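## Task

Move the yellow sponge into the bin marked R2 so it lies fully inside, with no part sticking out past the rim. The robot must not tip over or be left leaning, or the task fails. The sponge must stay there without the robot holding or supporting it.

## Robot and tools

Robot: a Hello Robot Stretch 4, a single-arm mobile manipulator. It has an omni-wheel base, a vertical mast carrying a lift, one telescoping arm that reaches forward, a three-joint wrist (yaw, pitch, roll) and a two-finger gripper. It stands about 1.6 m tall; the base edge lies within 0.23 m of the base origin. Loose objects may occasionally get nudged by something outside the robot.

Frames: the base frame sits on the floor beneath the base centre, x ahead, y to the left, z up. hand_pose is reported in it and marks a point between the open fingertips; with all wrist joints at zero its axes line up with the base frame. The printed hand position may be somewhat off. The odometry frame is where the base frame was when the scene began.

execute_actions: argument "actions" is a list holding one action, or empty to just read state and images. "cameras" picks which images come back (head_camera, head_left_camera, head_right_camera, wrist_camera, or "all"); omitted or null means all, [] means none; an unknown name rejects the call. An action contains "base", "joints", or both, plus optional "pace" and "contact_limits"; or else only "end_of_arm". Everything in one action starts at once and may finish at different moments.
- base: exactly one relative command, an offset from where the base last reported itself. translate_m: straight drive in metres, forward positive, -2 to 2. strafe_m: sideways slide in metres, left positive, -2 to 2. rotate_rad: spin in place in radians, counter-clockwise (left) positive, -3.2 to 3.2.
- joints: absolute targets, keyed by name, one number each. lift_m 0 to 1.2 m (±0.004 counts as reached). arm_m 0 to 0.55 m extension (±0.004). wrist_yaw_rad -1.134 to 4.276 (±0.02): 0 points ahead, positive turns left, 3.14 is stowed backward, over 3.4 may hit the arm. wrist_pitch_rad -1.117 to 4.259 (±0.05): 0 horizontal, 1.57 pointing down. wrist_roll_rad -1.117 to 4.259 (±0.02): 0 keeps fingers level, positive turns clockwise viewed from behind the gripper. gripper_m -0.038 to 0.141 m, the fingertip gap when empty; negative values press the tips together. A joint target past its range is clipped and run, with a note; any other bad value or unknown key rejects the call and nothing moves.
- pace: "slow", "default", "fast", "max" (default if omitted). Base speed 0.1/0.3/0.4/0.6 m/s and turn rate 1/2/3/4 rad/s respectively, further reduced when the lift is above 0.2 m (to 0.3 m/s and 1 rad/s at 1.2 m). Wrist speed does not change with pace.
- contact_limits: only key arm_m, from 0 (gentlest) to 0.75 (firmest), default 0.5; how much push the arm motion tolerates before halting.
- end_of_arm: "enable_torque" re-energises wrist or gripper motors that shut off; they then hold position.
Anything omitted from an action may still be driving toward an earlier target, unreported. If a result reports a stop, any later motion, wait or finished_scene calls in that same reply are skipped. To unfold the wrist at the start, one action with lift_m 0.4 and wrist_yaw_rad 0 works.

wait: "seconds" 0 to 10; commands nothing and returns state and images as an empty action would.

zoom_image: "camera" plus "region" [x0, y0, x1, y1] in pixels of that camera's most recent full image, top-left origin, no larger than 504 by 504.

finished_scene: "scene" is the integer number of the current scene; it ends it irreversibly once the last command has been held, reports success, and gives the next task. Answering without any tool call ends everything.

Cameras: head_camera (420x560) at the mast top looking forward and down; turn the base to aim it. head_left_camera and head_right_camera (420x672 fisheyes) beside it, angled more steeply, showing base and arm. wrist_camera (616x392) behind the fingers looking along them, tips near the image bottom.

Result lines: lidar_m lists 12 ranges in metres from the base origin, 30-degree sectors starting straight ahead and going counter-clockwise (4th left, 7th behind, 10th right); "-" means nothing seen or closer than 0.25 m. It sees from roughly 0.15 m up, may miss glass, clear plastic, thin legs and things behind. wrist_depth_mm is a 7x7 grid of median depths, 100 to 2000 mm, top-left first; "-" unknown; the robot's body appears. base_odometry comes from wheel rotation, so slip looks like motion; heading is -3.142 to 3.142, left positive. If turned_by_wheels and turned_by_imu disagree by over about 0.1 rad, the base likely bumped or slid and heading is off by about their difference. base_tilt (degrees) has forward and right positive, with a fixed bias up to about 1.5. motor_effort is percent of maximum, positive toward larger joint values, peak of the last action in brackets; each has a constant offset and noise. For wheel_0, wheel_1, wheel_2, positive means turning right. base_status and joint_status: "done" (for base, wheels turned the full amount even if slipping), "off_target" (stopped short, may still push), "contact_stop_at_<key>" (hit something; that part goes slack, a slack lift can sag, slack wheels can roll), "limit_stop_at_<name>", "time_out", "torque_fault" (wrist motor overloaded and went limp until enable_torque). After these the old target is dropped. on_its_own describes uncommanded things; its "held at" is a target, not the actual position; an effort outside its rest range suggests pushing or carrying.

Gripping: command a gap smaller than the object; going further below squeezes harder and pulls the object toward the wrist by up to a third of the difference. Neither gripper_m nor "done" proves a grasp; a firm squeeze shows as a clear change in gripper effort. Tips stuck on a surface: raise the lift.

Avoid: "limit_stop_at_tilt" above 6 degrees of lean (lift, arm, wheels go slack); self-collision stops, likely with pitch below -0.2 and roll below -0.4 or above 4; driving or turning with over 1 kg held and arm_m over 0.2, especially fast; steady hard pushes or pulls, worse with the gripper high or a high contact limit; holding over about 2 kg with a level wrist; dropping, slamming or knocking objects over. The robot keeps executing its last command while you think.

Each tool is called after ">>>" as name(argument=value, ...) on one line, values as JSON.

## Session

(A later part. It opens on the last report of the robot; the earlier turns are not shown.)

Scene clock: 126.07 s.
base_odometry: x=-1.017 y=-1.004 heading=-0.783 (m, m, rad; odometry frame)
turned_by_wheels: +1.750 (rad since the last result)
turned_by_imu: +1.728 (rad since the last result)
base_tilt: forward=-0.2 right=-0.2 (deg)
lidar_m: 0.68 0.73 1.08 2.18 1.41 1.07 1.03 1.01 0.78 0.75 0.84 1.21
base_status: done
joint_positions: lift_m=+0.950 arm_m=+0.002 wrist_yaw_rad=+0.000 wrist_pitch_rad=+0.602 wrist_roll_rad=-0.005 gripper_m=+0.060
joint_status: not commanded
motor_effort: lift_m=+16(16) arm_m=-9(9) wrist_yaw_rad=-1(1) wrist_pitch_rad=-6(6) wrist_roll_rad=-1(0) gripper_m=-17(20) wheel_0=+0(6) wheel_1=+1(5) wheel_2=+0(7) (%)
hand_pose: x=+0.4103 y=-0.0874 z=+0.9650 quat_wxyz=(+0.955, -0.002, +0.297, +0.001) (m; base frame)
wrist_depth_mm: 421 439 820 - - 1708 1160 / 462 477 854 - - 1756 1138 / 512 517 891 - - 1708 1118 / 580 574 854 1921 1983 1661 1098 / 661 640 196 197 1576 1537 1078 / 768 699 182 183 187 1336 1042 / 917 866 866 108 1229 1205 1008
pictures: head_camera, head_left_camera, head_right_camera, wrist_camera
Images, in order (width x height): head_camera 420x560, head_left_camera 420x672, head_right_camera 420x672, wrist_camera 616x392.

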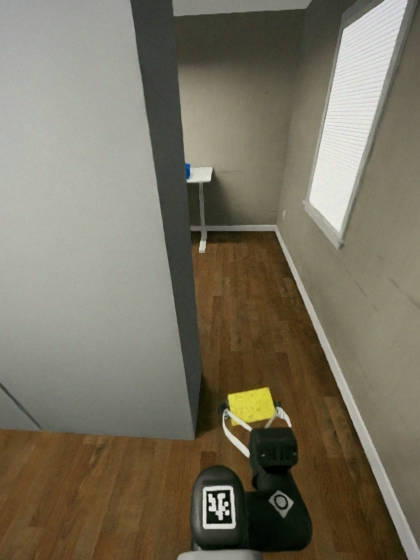

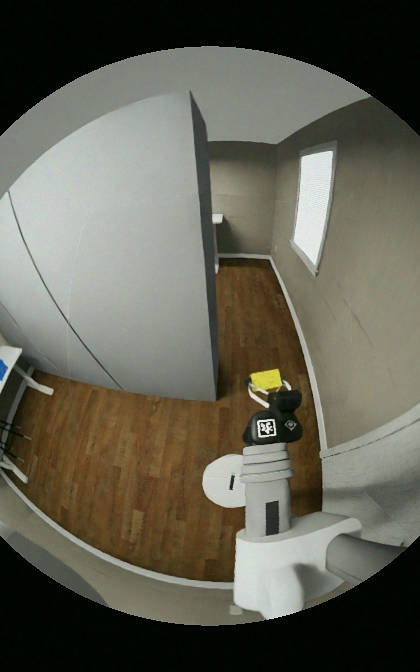

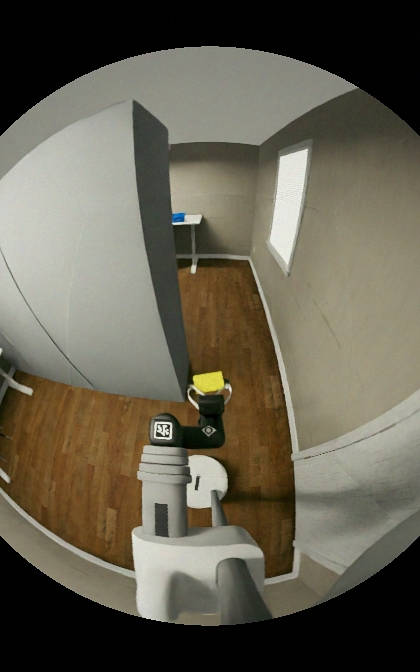

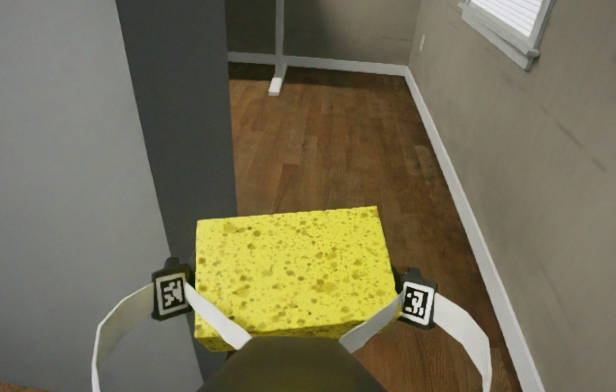

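>>> execute_actions(actions=[{"base":{"strafe_m":-0.36},"pace":"fast"}], cameras=["head_camera"])

>>> execute_actions(actions=[{"base":{"translate_m":0.9},"pace":"fast"}])

Scene clock: 132.23 s.
base_odometry: x=-1.271 y=-1.259 heading=-0.783 (m, m, rad; odometry frame)
turned_by_wheels: +0.000 (rad since the last result)
turned_by_imu: +0.000 (rad since the last result)
base_tilt: forward=-0.2 right=-0.2 (deg)
lidar_m: 2.19 0.85 1.03 2.53 1.40 1.10 1.05 0.56 0.41 0.38 0.41 0.67
base_status: done
joint_positions: lift_m=+0.950 arm_m=+0.002 wrist_yaw_rad=+0.000 wrist_pitch_rad=+0.602 wrist_roll_rad=-0.005 gripper_m=+0.060
joint_status: not commanded
motor_effort: lift_m=+16(16) arm_m=-9(9) wrist_yaw_rad=-1(1) wrist_pitch_rad=-6(6) wrist_roll_rad=+0(0) gripper_m=-18(20) wheel_0=+0(10) wheel_1=+2(10) wheel_2=+0(0) (%)
hand_pose: x=+0.4103 y=-0.0874 z=+0.9650 quat_wxyz=(+0.955, -0.002, +0.297, +0.001) (m; base frame)
wrist_depth_mm: 778 - - - - 891 591 / 798 - - - - 878 574 / 798 - - - 1983 854 564 / 820 1808 1921 1921 1576 820 559 / 831 1182 197 196 1118 798 544 / 866 1025 181 183 187 676 539 / 931 1160 1182 108 1229 668 525
pictures: head_camera
Images, in order (width x height): head_camera 420x560.

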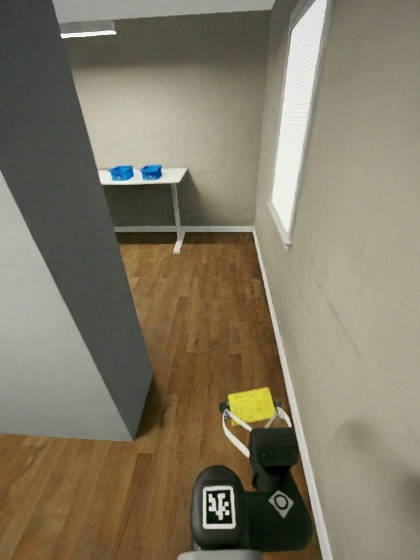

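Scene clock: 136.13 s.
base_odometry: x=-0.633 y=-1.894 heading=-0.783 (m, m, rad; odometry frame)
turned_by_wheels: +0.000 (rad since the last result)
turned_by_imu: -0.003 (rad since the last result)
base_tilt: forward=-0.2 right=-0.2 (deg)
lidar_m: 2.11 2.15 0.46 0.45 0.48 2.03 1.48 0.67 0.48 0.48 0.54 0.77
base_status: done
joint_positions: lift_m=+0.950 arm_m=+0.002 wrist_yaw_rad=+0.000 wrist_pitch_rad=+0.602 wrist_roll_rad=-0.005 gripper_m=+0.060
joint_status: not commanded
motor_effort: lift_m=+16(16) arm_m=-9(9) wrist_yaw_rad=-1(1) wrist_pitch_rad=-6(6) wrist_roll_rad=+0(0) gripper_m=-18(22) wheel_0=-1(4) wheel_1=+0(6) wheel_2=+1(10) (%)
hand_pose: x=+0.4103 y=-0.0874 z=+0.9650 quat_wxyz=(+0.955, -0.002, +0.297, +0.001) (m; base frame)
wrist_depth_mm: - - - - - 1042 691 / - - - - - 976 661 / - - - - - 1008 647 / 1808 1921 1863 1983 1808 960 621 / 1537 1537 197 197 1308 946 634 / 1308 1229 181 183 187 798 621 / 1138 1160 1182 108 1229 778 621
pictures: head_camera, head_left_camera, head_right_camera, wrist_camera
Images, in order (width x height): head_camera 420x560, head_left_camera 420x672, head_right_camera 420x672, wrist_camera 616x392.

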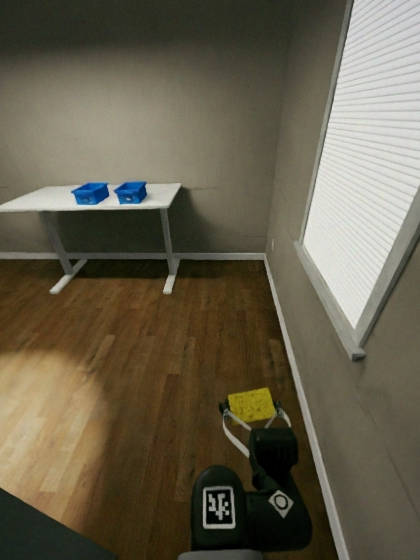

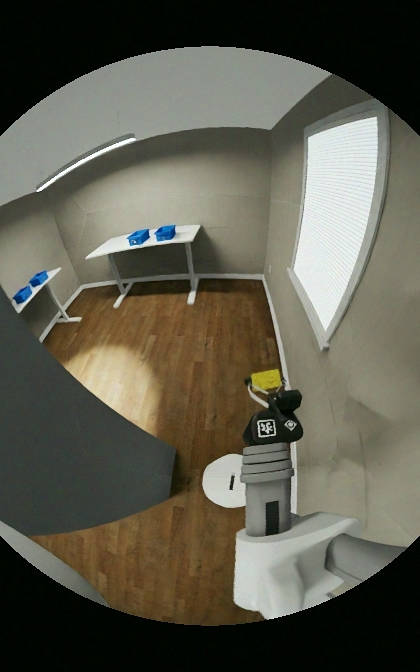

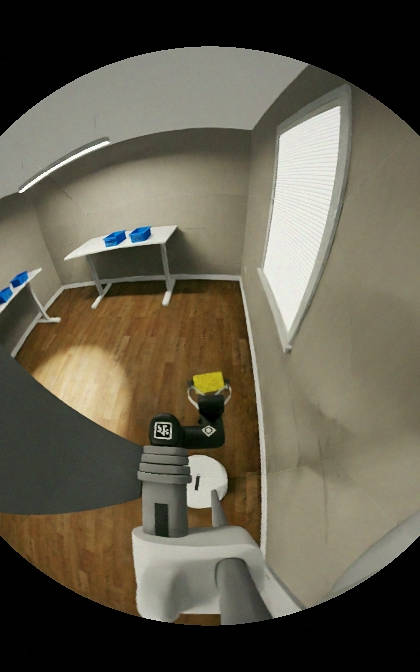

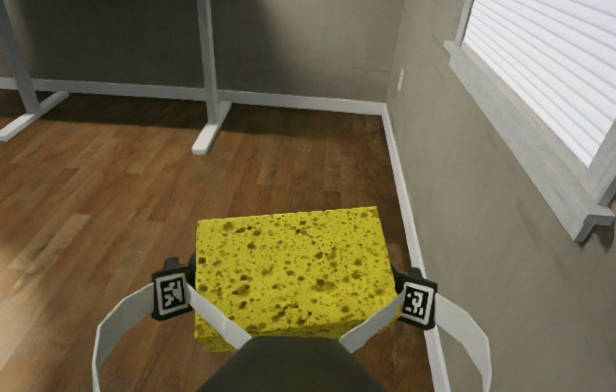

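>>> execute_actions(actions=[{"base":{"translate_m":0.9},"joints":{"wrist_pitch_rad":0.1},"pace":"fast"}], cameras=[])

>>> execute_actions(actions=[{"base":{"strafe_m":0.8},"pace":"fast"}])

Scene clock: 144.57 s.
base_odometry: x=+0.005 y=-2.529 heading=-0.783 (m, m, rad; odometry frame)
turned_by_wheels: +0.000 (rad since the last result)
turned_by_imu: -0.003 (rad since the last result)
base_tilt: forward=-0.2 right=-0.2 (deg)
lidar_m: 1.33 1.21 1.74 2.11 0.91 0.76 1.72 0.76 0.53 0.50 0.55 0.79
base_status: done
joint_positions: lift_m=+0.950 arm_m=+0.002 wrist_yaw_rad=+0.000 wrist_pitch_rad=+0.103 wrist_roll_rad=-0.005 gripper_m=+0.060
joint_status: all done
motor_effort: lift_m=+16(16) arm_m=-9(9) wrist_yaw_rad=-1(2) wrist_pitch_rad=-8(12) wrist_roll_rad=-1(1) gripper_m=-17(21) wheel_0=+1(6) wheel_1=+1(5) wheel_2=+1(10) (%)
hand_pose: x=+0.4594 y=-0.0874 z=+1.0988 quat_wxyz=(+0.999, -0.003, +0.051, +0.000) (m; base frame)
wrist_depth_mm: 1661 1661 1618 1618 1576 1182 778 / 1661 1708 1618 1661 1708 1160 768 / 1756 1756 1708 1661 1661 1160 759 / 976 1336 1756 1708 1708 1160 759 / 1808 1756 196 196 1618 1118 750 / 1808 1336 181 184 187 960 741 / 1863 1863 1863 108 1863 931 723
pictures: none
No camera images: the call's "cameras" was empty. Leave "cameras" out to get every camera's image.

Scene clock: 148.03 s.
base_odometry: x=+0.569 y=-1.962 heading=-0.783 (m, m, rad; odometry frame)
turned_by_wheels: +0.000 (rad since the last result)
turned_by_imu: -0.003 (rad since the last result)
base_tilt: forward=-0.2 right=-0.2 (deg)
lidar_m: 1.16 1.24 1.62 1.58 0.83 0.62 0.59 0.65 1.37 1.30 1.39 1.21
base_status: done
joint_positions: lift_m=+0.950 arm_m=+0.002 wrist_yaw_rad=+0.000 wrist_pitch_rad=+0.103 wrist_roll_rad=-0.005 gripper_m=+0.060
joint_status: not commanded
motor_effort: lift_m=+16(16) arm_m=-9(9) wrist_yaw_rad=-1(1) wrist_pitch_rad=-8(8) wrist_roll_rad=+0(0) gripper_m=-20(18) wheel_0=+2(10) wheel_1=-1(11) wheel_2=+0(1) (%)
hand_pose: x=+0.4594 y=-0.0874 z=+1.0988 quat_wxyz=(+0.999, -0.003, +0.051, +0.000) (m; base frame)
wrist_depth_mm: 1708 1708 1661 1661 1661 1618 1618 / 1756 1756 1756 1708 1661 1661 1708 / 1808 1756 1756 1756 1708 1708 1661 / 1255 1025 1060 1008 1756 1756 1756 / 1921 1863 196 196 976 1808 1756 / 1983 1863 181 184 187 1808 1808 / 1808 1863 1921 108 1863 1863 1863
pictures: head_camera, head_left_camera, head_right_camera, wrist_camera
Images, in order (width x height): head_camera 420x560, head_left_camera 420x672, head_right_camera 420x672, wrist_camera 616x392.

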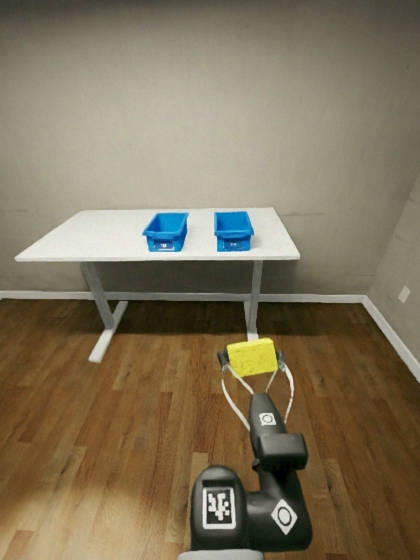

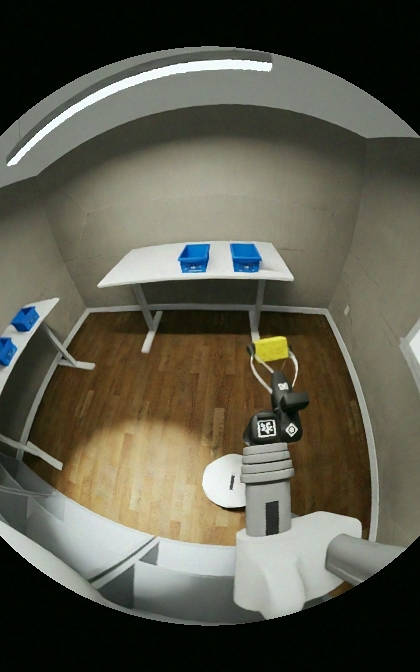

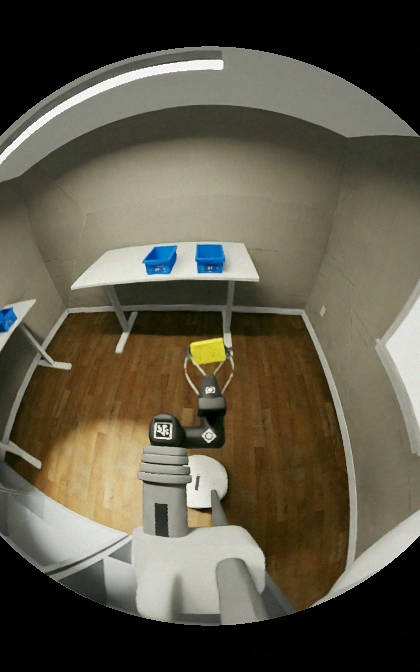

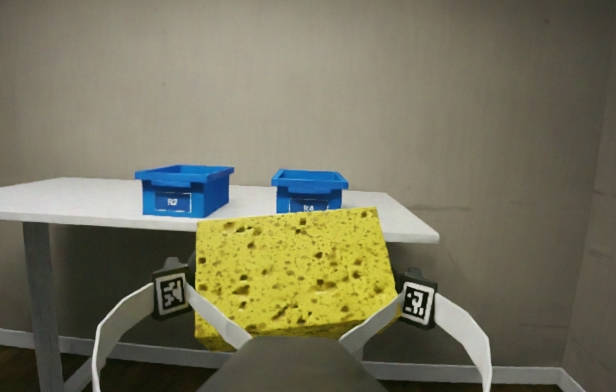

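>>> zoom_image(camera="wrist_camera", region=[120, 150, 360, 240])

Region (120, 150, 360, 240) of wrist_camera's 616x392 image, scaled by 2.100; it fills the top 189 rows of this view, and the rest is white.

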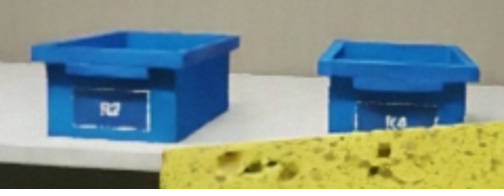

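>>> execute_actions(actions=[{"base":{"rotate_rad":-0.06},"pace":"fast"}], cameras=[])

>>> execute_actions(actions=[{"base":{"strafe_m":0.43},"joints":{"lift_m":1.2,"wrist_pitch_rad":0.5},"pace":"fast"}], cameras=[])

>>> execute_actions(actions=[{"base":{"translate_m":0.68},"pace":"fast"}])

Scene clock: 157.93 s.
base_odometry: x=+0.569 y=-1.961 heading=-0.843 (m, m, rad; odometry frame)
turned_by_wheels: -0.060 (rad since the last result)
turned_by_imu: -0.060 (rad since the last result)
base_tilt: forward=-0.2 right=-0.2 (deg)
lidar_m: 1.18 1.25 1.69 1.60 0.89 0.61 0.59 0.63 1.40 1.30 1.36 1.21
base_status: done
joint_positions: lift_m=+0.950 arm_m=+0.002 wrist_yaw_rad=+0.000 wrist_pitch_rad=+0.103 wrist_roll_rad=-0.005 gripper_m=+0.060
joint_status: not commanded
motor_effort: lift_m=+16(16) arm_m=-9(9) wrist_yaw_rad=-1(1) wrist_pitch_rad=-8(8) wrist_roll_rad=+0(0) gripper_m=-21(19) wheel_0=+1(5) wheel_1=+2(3) wheel_2=-1(5) (%)
hand_pose: x=+0.4594 y=-0.0874 z=+1.0988 quat_wxyz=(+0.999, -0.003, +0.051, +0.000) (m; base frame)
wrist_depth_mm: 1661 1661 1661 1708 1708 1661 1661 / 1661 1661 1708 1708 1756 1708 1708 / 1708 1756 1756 1756 1756 1756 1756 / 1229 976 1182 1008 1756 1863 1756 / 1756 1863 197 196 976 1863 1756 / 1863 1808 181 183 187 1863 1756 / 1921 1863 1808 108 1983 1921 1708
pictures: none
No camera images: the call's "cameras" was empty. Leave "cameras" out to get every camera's image.

Scene clock: 160.40 s.
base_odometry: x=+0.890 y=-1.675 heading=-0.843 (m, m, rad; odometry frame)
turned_by_wheels: +0.000 (rad since the last result)
turned_by_imu: -0.002 (rad since the last result)
base_tilt: forward=-0.2 right=-0.2 (deg)
lidar_m: 1.17 1.22 1.22 1.17 0.87 0.63 0.59 0.62 0.87 1.74 1.81 1.24
base_status: done
joint_positions: lift_m=+1.199 arm_m=+0.002 wrist_yaw_rad=+0.000 wrist_pitch_rad=+0.502 wrist_roll_rad=-0.005 gripper_m=+0.060
joint_status: all done
joint sent to its limit — the command would take lift_m past its upper limit, so that joint was sent only as far as its limit.
motor_effort: lift_m=+21(23) arm_m=-9(9) wrist_yaw_rad=-1(1) wrist_pitch_rad=-5(6) wrist_roll_rad=-1(1) gripper_m=-20(19) wheel_0=+2(10) wheel_1=-2(9) wheel_2=-1(1) (%)
hand_pose: x=+0.4254 y=-0.0874 z=+1.2380 quat_wxyz=(+0.969, -0.002, +0.248, +0.001) (m; base frame)
wrist_depth_mm: 1618 1576 1576 1618 1576 1576 1576 / 1756 1576 1618 1537 1708 1708 1756 / 1182 1138 1182 1060 1078 1160 1921 / - - - - - - - / - 1983 196 196 1618 - - / 1756 1618 181 184 187 1863 1863 / 1499 1499 1537 108 1537 1576 1618
pictures: none
No camera images: the call's "cameras" was empty. Leave "cameras" out to get every camera's image.

Scene clock: 164.13 s.
base_odometry: x=+1.342 y=-2.183 heading=-0.842 (m, m, rad; odometry frame)
turned_by_wheels: +0.000 (rad since the last result)
turned_by_imu: -0.002 (rad since the last result)
base_tilt: forward=-0.2 right=-0.2 (deg)
lidar_m: 0.49 0.55 0.72 1.18 1.23 1.33 1.28 1.36 1.82 1.74 0.75 0.50
base_status: done
joint_positions: lift_m=+1.199 arm_m=+0.002 wrist_yaw_rad=+0.000 wrist_pitch_rad=+0.502 wrist_roll_rad=-0.005 gripper_m=+0.060
joint_status: not commanded
motor_effort: lift_m=+21(21) arm_m=-9(9) wrist_yaw_rad=-1(1) wrist_pitch_rad=-6(6) wrist_roll_rad=+0(0) gripper_m=-19(16) wheel_0=+1(6) wheel_1=+1(5) wheel_2=+1(9) (%)
hand_pose: x=+0.4254 y=-0.0874 z=+1.2380 quat_wxyz=(+0.969, -0.002, +0.248, +0.001) (m; base frame)
wrist_depth_mm: 960 960 960 960 960 976 960 / 1025 1042 1042 1042 1042 1042 1025 / 1042 1078 1098 1098 1118 1118 1138 / 798 820 831 668 891 707 931 / 640 661 197 196 661 661 634 / 544 512 181 183 187 508 452 / 469 477 480 108 496 492 488
pictures: head_camera, head_left_camera, head_right_camera, wrist_camera
Images, in order (width x height): head_camera 420x560, head_left_camera 420x672, head_right_camera 420x672, wrist_camera 616x392.

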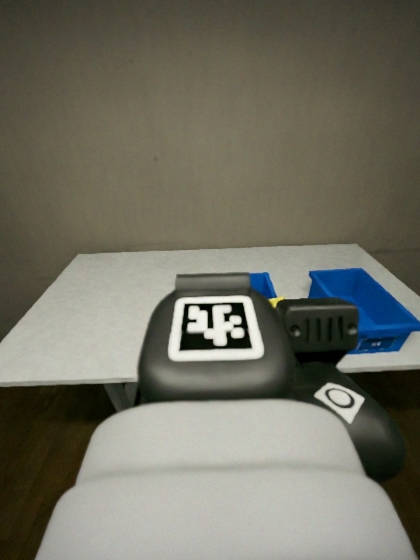

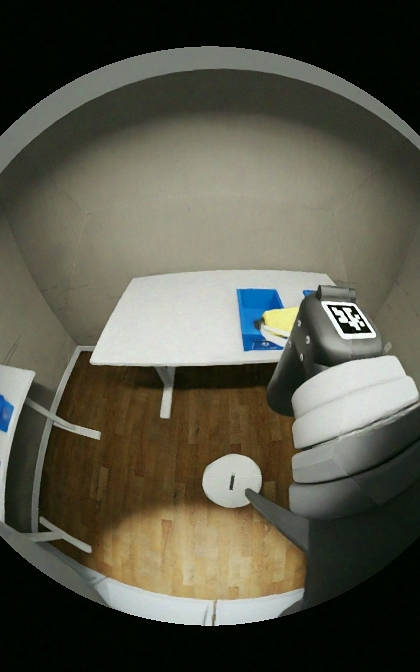

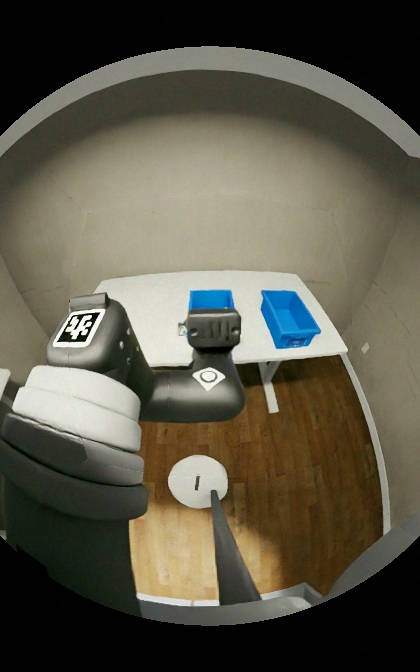

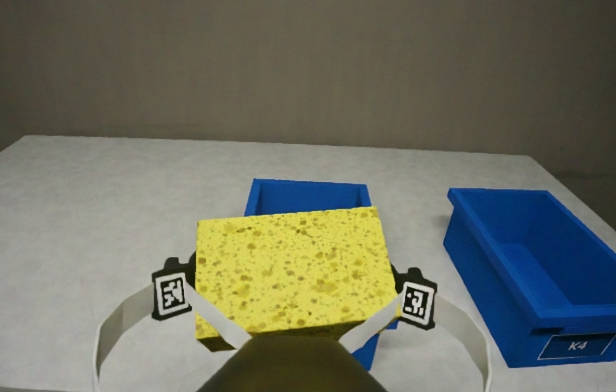

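>>> execute_actions(actions=[{"base":{"strafe_m":-0.012},"joints":{"arm_m":0.36},"pace":"fast"}], cameras=[])

>>> execute_actions(actions=[{"joints":{"wrist_pitch_rad":0.9}}], cameras=["wrist_camera","head_right_camera"])

Scene clock: 171.67 s.
base_odometry: x=+1.333 y=-2.191 heading=-0.842 (m, m, rad; odometry frame)
turned_by_wheels: +0.000 (rad since the last result)
turned_by_imu: +0.000 (rad since the last result)
base_tilt: forward=-0.1 right=-0.2 (deg)
lidar_m: 0.49 0.53 0.72 1.18 1.24 1.33 1.29 1.37 1.81 1.75 0.74 0.53
base_status: done
joint_positions: lift_m=+1.199 arm_m=+0.358 wrist_yaw_rad=+0.000 wrist_pitch_rad=+0.502 wrist_roll_rad=-0.005 gripper_m=+0.060
joint_status: all done
motor_effort: lift_m=+21(21) arm_m=+9(10) wrist_yaw_rad=-1(0) wrist_pitch_rad=-6(6) wrist_roll_rad=+0(0) gripper_m=-20(20) wheel_0=+2(8) wheel_1=+0(6) wheel_2=+0(1) (%)
hand_pose: x=+0.7822 y=-0.0874 z=+1.2380 quat_wxyz=(+0.969, -0.002, +0.248, +0.001) (m; base frame)
wrist_depth_mm: 627 634 621 627 627 634 634 / 676 676 683 676 683 676 676 / 732 741 741 741 741 741 732 / 768 788 798 788 798 809 809 / 640 661 197 196 654 707 723 / 539 508 181 183 187 591 597 / 469 473 466 108 512 496 508
pictures: none
No camera images: the call's "cameras" was empty. Leave "cameras" out to get every camera's image.

Scene clock: 172.47 s.
base_odometry: x=+1.333 y=-2.191 heading=-0.842 (m, m, rad; odometry frame)
turned_by_wheels: +0.000 (rad since the last result)
turned_by_imu: +0.000 (rad since the last result)
base_tilt: forward=-0.1 right=-0.2 (deg)
lidar_m: 0.47 0.50 0.72 1.19 1.24 1.34 1.28 1.37 1.81 1.72 0.71 0.52
base_status: not commanded
joint_positions: lift_m=+1.199 arm_m=+0.358 wrist_yaw_rad=+0.000 wrist_pitch_rad=+0.901 wrist_roll_rad=-0.005 gripper_m=+0.060
joint_status: all done
motor_effort: lift_m=+21(21) arm_m=+9(9) wrist_yaw_rad=-2(1) wrist_pitch_rad=-3(5) wrist_roll_rad=-1(0) gripper_m=-20(19) wheel_0=+3(3) wheel_1=+0(0) wheel_2=+0(0) (%)
hand_pose: x=+0.7084 y=-0.0874 z=+1.1506 quat_wxyz=(+0.900, -0.002, +0.435, +0.001) (m; base frame)
wrist_depth_mm: 699 707 707 707 723 715 715 / 621 621 640 647 661 676 699 / 539 549 554 564 574 597 603 / 480 492 375 364 508 521 530 / 439 442 196 196 322 469 394 / 397 384 181 183 187 427 392 / 368 368 282 108 301 389 379
pictures: head_right_camera, wrist_camera
Images, in order (width x height): head_right_camera 420x672, wrist_camera 616x392.

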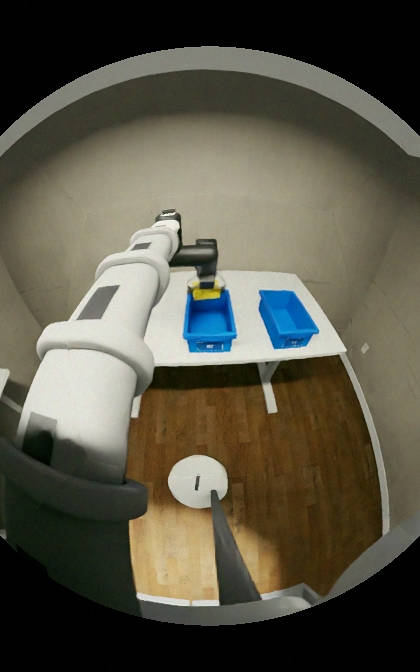

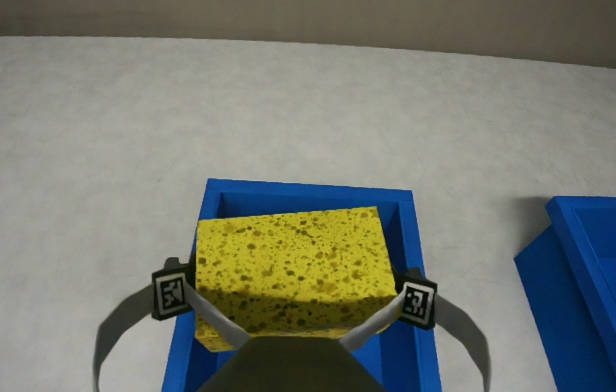

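>>> execute_actions(actions=[{"base":{"strafe_m":-0.007},"joints":{"wrist_pitch_rad":1.0,"lift_m":1.14,"arm_m":0.37}}], cameras=["wrist_camera","head_right_camera"])

Scene clock: 180.57 s.
base_odometry: x=+1.328 y=-2.195 heading=-0.842 (m, m, rad; odometry frame)
turned_by_wheels: +0.000 (rad since the last result)
turned_by_imu: -0.001 (rad since the last result)
base_tilt: forward=-0.2 right=-0.2 (deg)
lidar_m: 0.49 0.53 0.73 1.20 1.26 1.32 1.28 1.34 1.80 1.72 0.75 0.52
base_status: done
joint_positions: lift_m=+1.140 arm_m=+0.368 wrist_yaw_rad=+0.000 wrist_pitch_rad=+1.001 wrist_roll_rad=-0.005 gripper_m=+0.060
joint_status: all done
motor_effort: lift_m=+15(19) arm_m=+9(10) wrist_yaw_rad=-1(1) wrist_pitch_rad=-3(4) wrist_roll_rad=-1(0) gripper_m=-20(19) wheel_0=-1(9) wheel_1=+0(7) wheel_2=+0(1) (%)
hand_pose: x=+0.6949 y=-0.0874 z=+1.0756 quat_wxyz=(+0.877, -0.002, +0.480, +0.001) (m; base frame)
wrist_depth_mm: 508 517 525 535 544 559 574 / 459 462 473 477 488 500 512 / 415 424 307 317 300 452 459 / 379 384 336 379 306 410 402 / 349 345 197 196 237 375 375 / 324 207 181 184 186 342 349 / 303 204 303 108 278 213 325
pictures: head_right_camera, wrist_camera
Images, in order (width x height): head_right_camera 420x672, wrist_camera 616x392.

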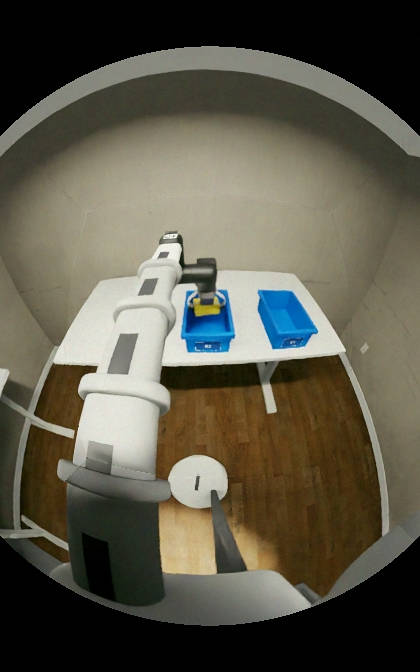

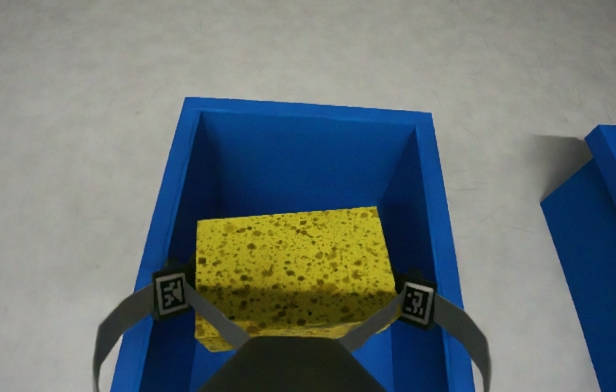

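>>> execute_actions(actions=[{"joints":{"lift_m":1.08},"pace":"slow"}], cameras=["wrist_camera"])

Scene clock: 188.03 s.
base_odometry: x=+1.328 y=-2.195 heading=-0.842 (m, m, rad; odometry frame)
turned_by_wheels: +0.000 (rad since the last result)
turned_by_imu: -0.001 (rad since the last result)
base_tilt: forward=-0.2 right=-0.1 (deg)
lidar_m: 0.48 0.53 0.71 1.20 1.25 1.34 1.28 1.32 1.81 1.72 0.74 0.55
base_status: not commanded
joint_positions: lift_m=+1.080 arm_m=+0.368 wrist_yaw_rad=+0.000 wrist_pitch_rad=+1.001 wrist_roll_rad=-0.005 gripper_m=+0.060
joint_status: all done
motor_effort: lift_m=+15(15) arm_m=+9(9) wrist_yaw_rad=-1(1) wrist_pitch_rad=-3(3) wrist_roll_rad=+0(0) gripper_m=-20(19) wheel_0=-1(1) wheel_1=+0(0) wheel_2=+0(0) (%)
hand_pose: x=+0.6949 y=-0.0874 z=+1.0156 quat_wxyz=(+0.877, -0.002, +0.480, +0.001) (m; base frame)
wrist_depth_mm: 418 424 433 445 452 462 469 / 377 373 264 260 256 404 424 / 343 224 306 317 300 355 377 / 314 207 315 324 306 208 342 / 287 180 197 196 237 189 314 / 263 167 181 184 187 170 289 / 195 183 252 108 258 156 268
pictures: wrist_camera
Images, in order (width x height): wrist_camera 616x392.

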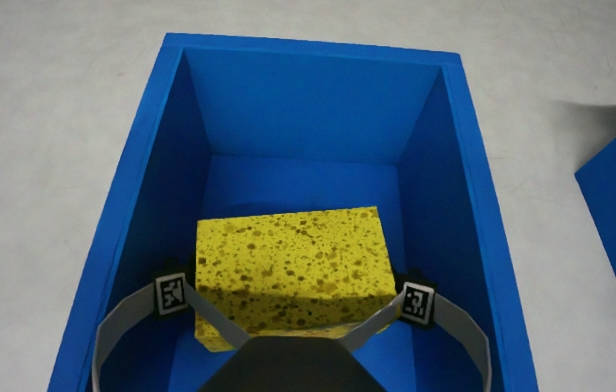

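>>> execute_actions(actions=[{"joints":{"lift_m":1.052},"pace":"slow"}], cameras=[])

>>> execute_actions(actions=[{"joints":{"gripper_m":0.115}}], cameras=["wrist_camera"])

>>> execute_actions(actions=[{"joints":{"lift_m":1.19}}], cameras=["wrist_camera"])

Scene clock: 195.23 s.
base_odometry: x=+1.328 y=-2.195 heading=-0.842 (m, m, rad; odometry frame)
turned_by_wheels: +0.000 (rad since the last result)
turned_by_imu: -0.001 (rad since the last result)
base_tilt: forward=-0.2 right=-0.2 (deg)
lidar_m: 0.48 0.54 0.71 1.19 1.25 1.34 1.27 1.33 1.83 1.73 0.73 0.52
base_status: not commanded
joint_positions: lift_m=+1.052 arm_m=+0.368 wrist_yaw_rad=+0.000 wrist_pitch_rad=+1.001 wrist_roll_rad=-0.005 gripper_m=+0.060
joint_status: all done
motor_effort: lift_m=+15(14) arm_m=+9(9) wrist_yaw_rad=-1(1) wrist_pitch_rad=-3(3) wrist_roll_rad=-1(0) gripper_m=-19(21) wheel_0=-1(1) wheel_1=+0(1) wheel_2=+0(0) (%)
hand_pose: x=+0.6949 y=-0.0874 z=+0.9876 quat_wxyz=(+0.877, -0.002, +0.480, +0.001) (m; base frame)
wrist_depth_mm: 377 366 224 223 225 402 424 / 340 199 264 262 256 215 377 / 307 174 303 307 300 195 340 / 277 176 286 291 290 178 309 / 142 179 196 197 237 175 273 / 128 167 181 183 187 160 138 / 121 183 227 108 234 151 -
pictures: none
No camera images: the call's "cameras" was empty. Leave "cameras" out to get every camera's image.

Scene clock: 196.67 s.
base_odometry: x=+1.328 y=-2.195 heading=-0.842 (m, m, rad; odometry frame)
turned_by_wheels: +0.000 (rad since the last result)
turned_by_imu: +0.000 (rad since the last result)
base_tilt: forward=-0.2 right=-0.2 (deg)
lidar_m: 0.48 0.54 0.72 1.17 1.26 1.34 1.28 1.32 1.80 1.71 0.74 0.54
base_status: not commanded
joint_positions: lift_m=+1.052 arm_m=+0.368 wrist_yaw_rad=+0.000 wrist_pitch_rad=+1.001 wrist_roll_rad=-0.005 gripper_m=+0.115
joint_status: all done
motor_effort: lift_m=+15(15) arm_m=+9(9) wrist_yaw_rad=-1(0) wrist_pitch_rad=-3(3) wrist_roll_rad=-1(1) gripper_m=+1(21) wheel_0=-1(1) wheel_1=+0(0) wheel_2=+0(0) (%)
hand_pose: x=+0.6949 y=-0.0875 z=+0.9876 quat_wxyz=(+0.877, -0.002, +0.480, +0.001) (m; base frame)
wrist_depth_mm: 377 226 224 222 226 402 424 / 340 196 263 262 257 220 379 / 307 183 303 306 293 198 340 / 273 187 286 291 286 170 307 / 142 189 206 205 226 166 279 / 130 177 191 192 197 160 140 / 127 186 228 108 234 142 -
pictures: wrist_camera
Images, in order (width x height): wrist_camera 616x392.

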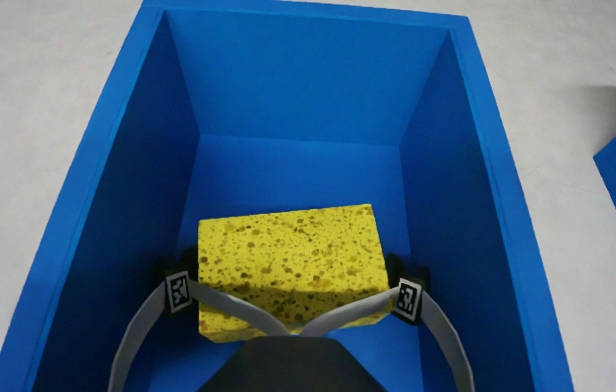

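Scene clock: 198.30 s.
base_odometry: x=+1.328 y=-2.195 heading=-0.842 (m, m, rad; odometry frame)
turned_by_wheels: +0.000 (rad since the last result)
turned_by_imu: +0.000 (rad since the last result)
base_tilt: forward=-0.2 right=-0.2 (deg)
lidar_m: 0.46 0.52 0.72 1.19 1.25 1.35 1.30 1.36 1.82 1.72 0.74 0.51
base_status: not commanded
joint_positions: lift_m=+1.190 arm_m=+0.368 wrist_yaw_rad=+0.000 wrist_pitch_rad=+1.002 wrist_roll_rad=-0.005 gripper_m=+0.115
joint_status: all done
motor_effort: lift_m=+21(25) arm_m=+9(9) wrist_yaw_rad=-1(5) wrist_pitch_rad=-5(13) wrist_roll_rad=-1(0) gripper_m=+0(0) wheel_0=+0(1) wheel_1=-1(1) wheel_2=+0(0) (%)
hand_pose: x=+0.6948 y=-0.0874 z=+1.1250 quat_wxyz=(+0.877, -0.002, +0.480, +0.001) (m; base frame)
wrist_depth_mm: 580 585 597 621 621 640 654 / 525 530 539 549 564 574 585 / 473 484 492 500 504 517 525 / 436 436 373 397 402 473 389 / 399 399 404 415 368 433 387 / 370 362 340 340 217 399 379 / 349 259 347 108 287 368 370
pictures: wrist_camera
Images, in order (width x height): wrist_camera 616x392.

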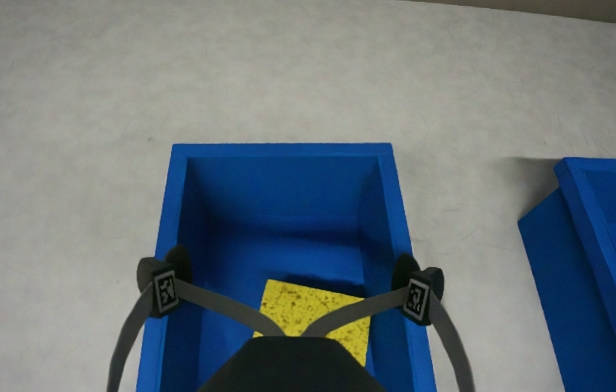

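>>> finished_scene(scene=1)

The scene is finished: the task was done.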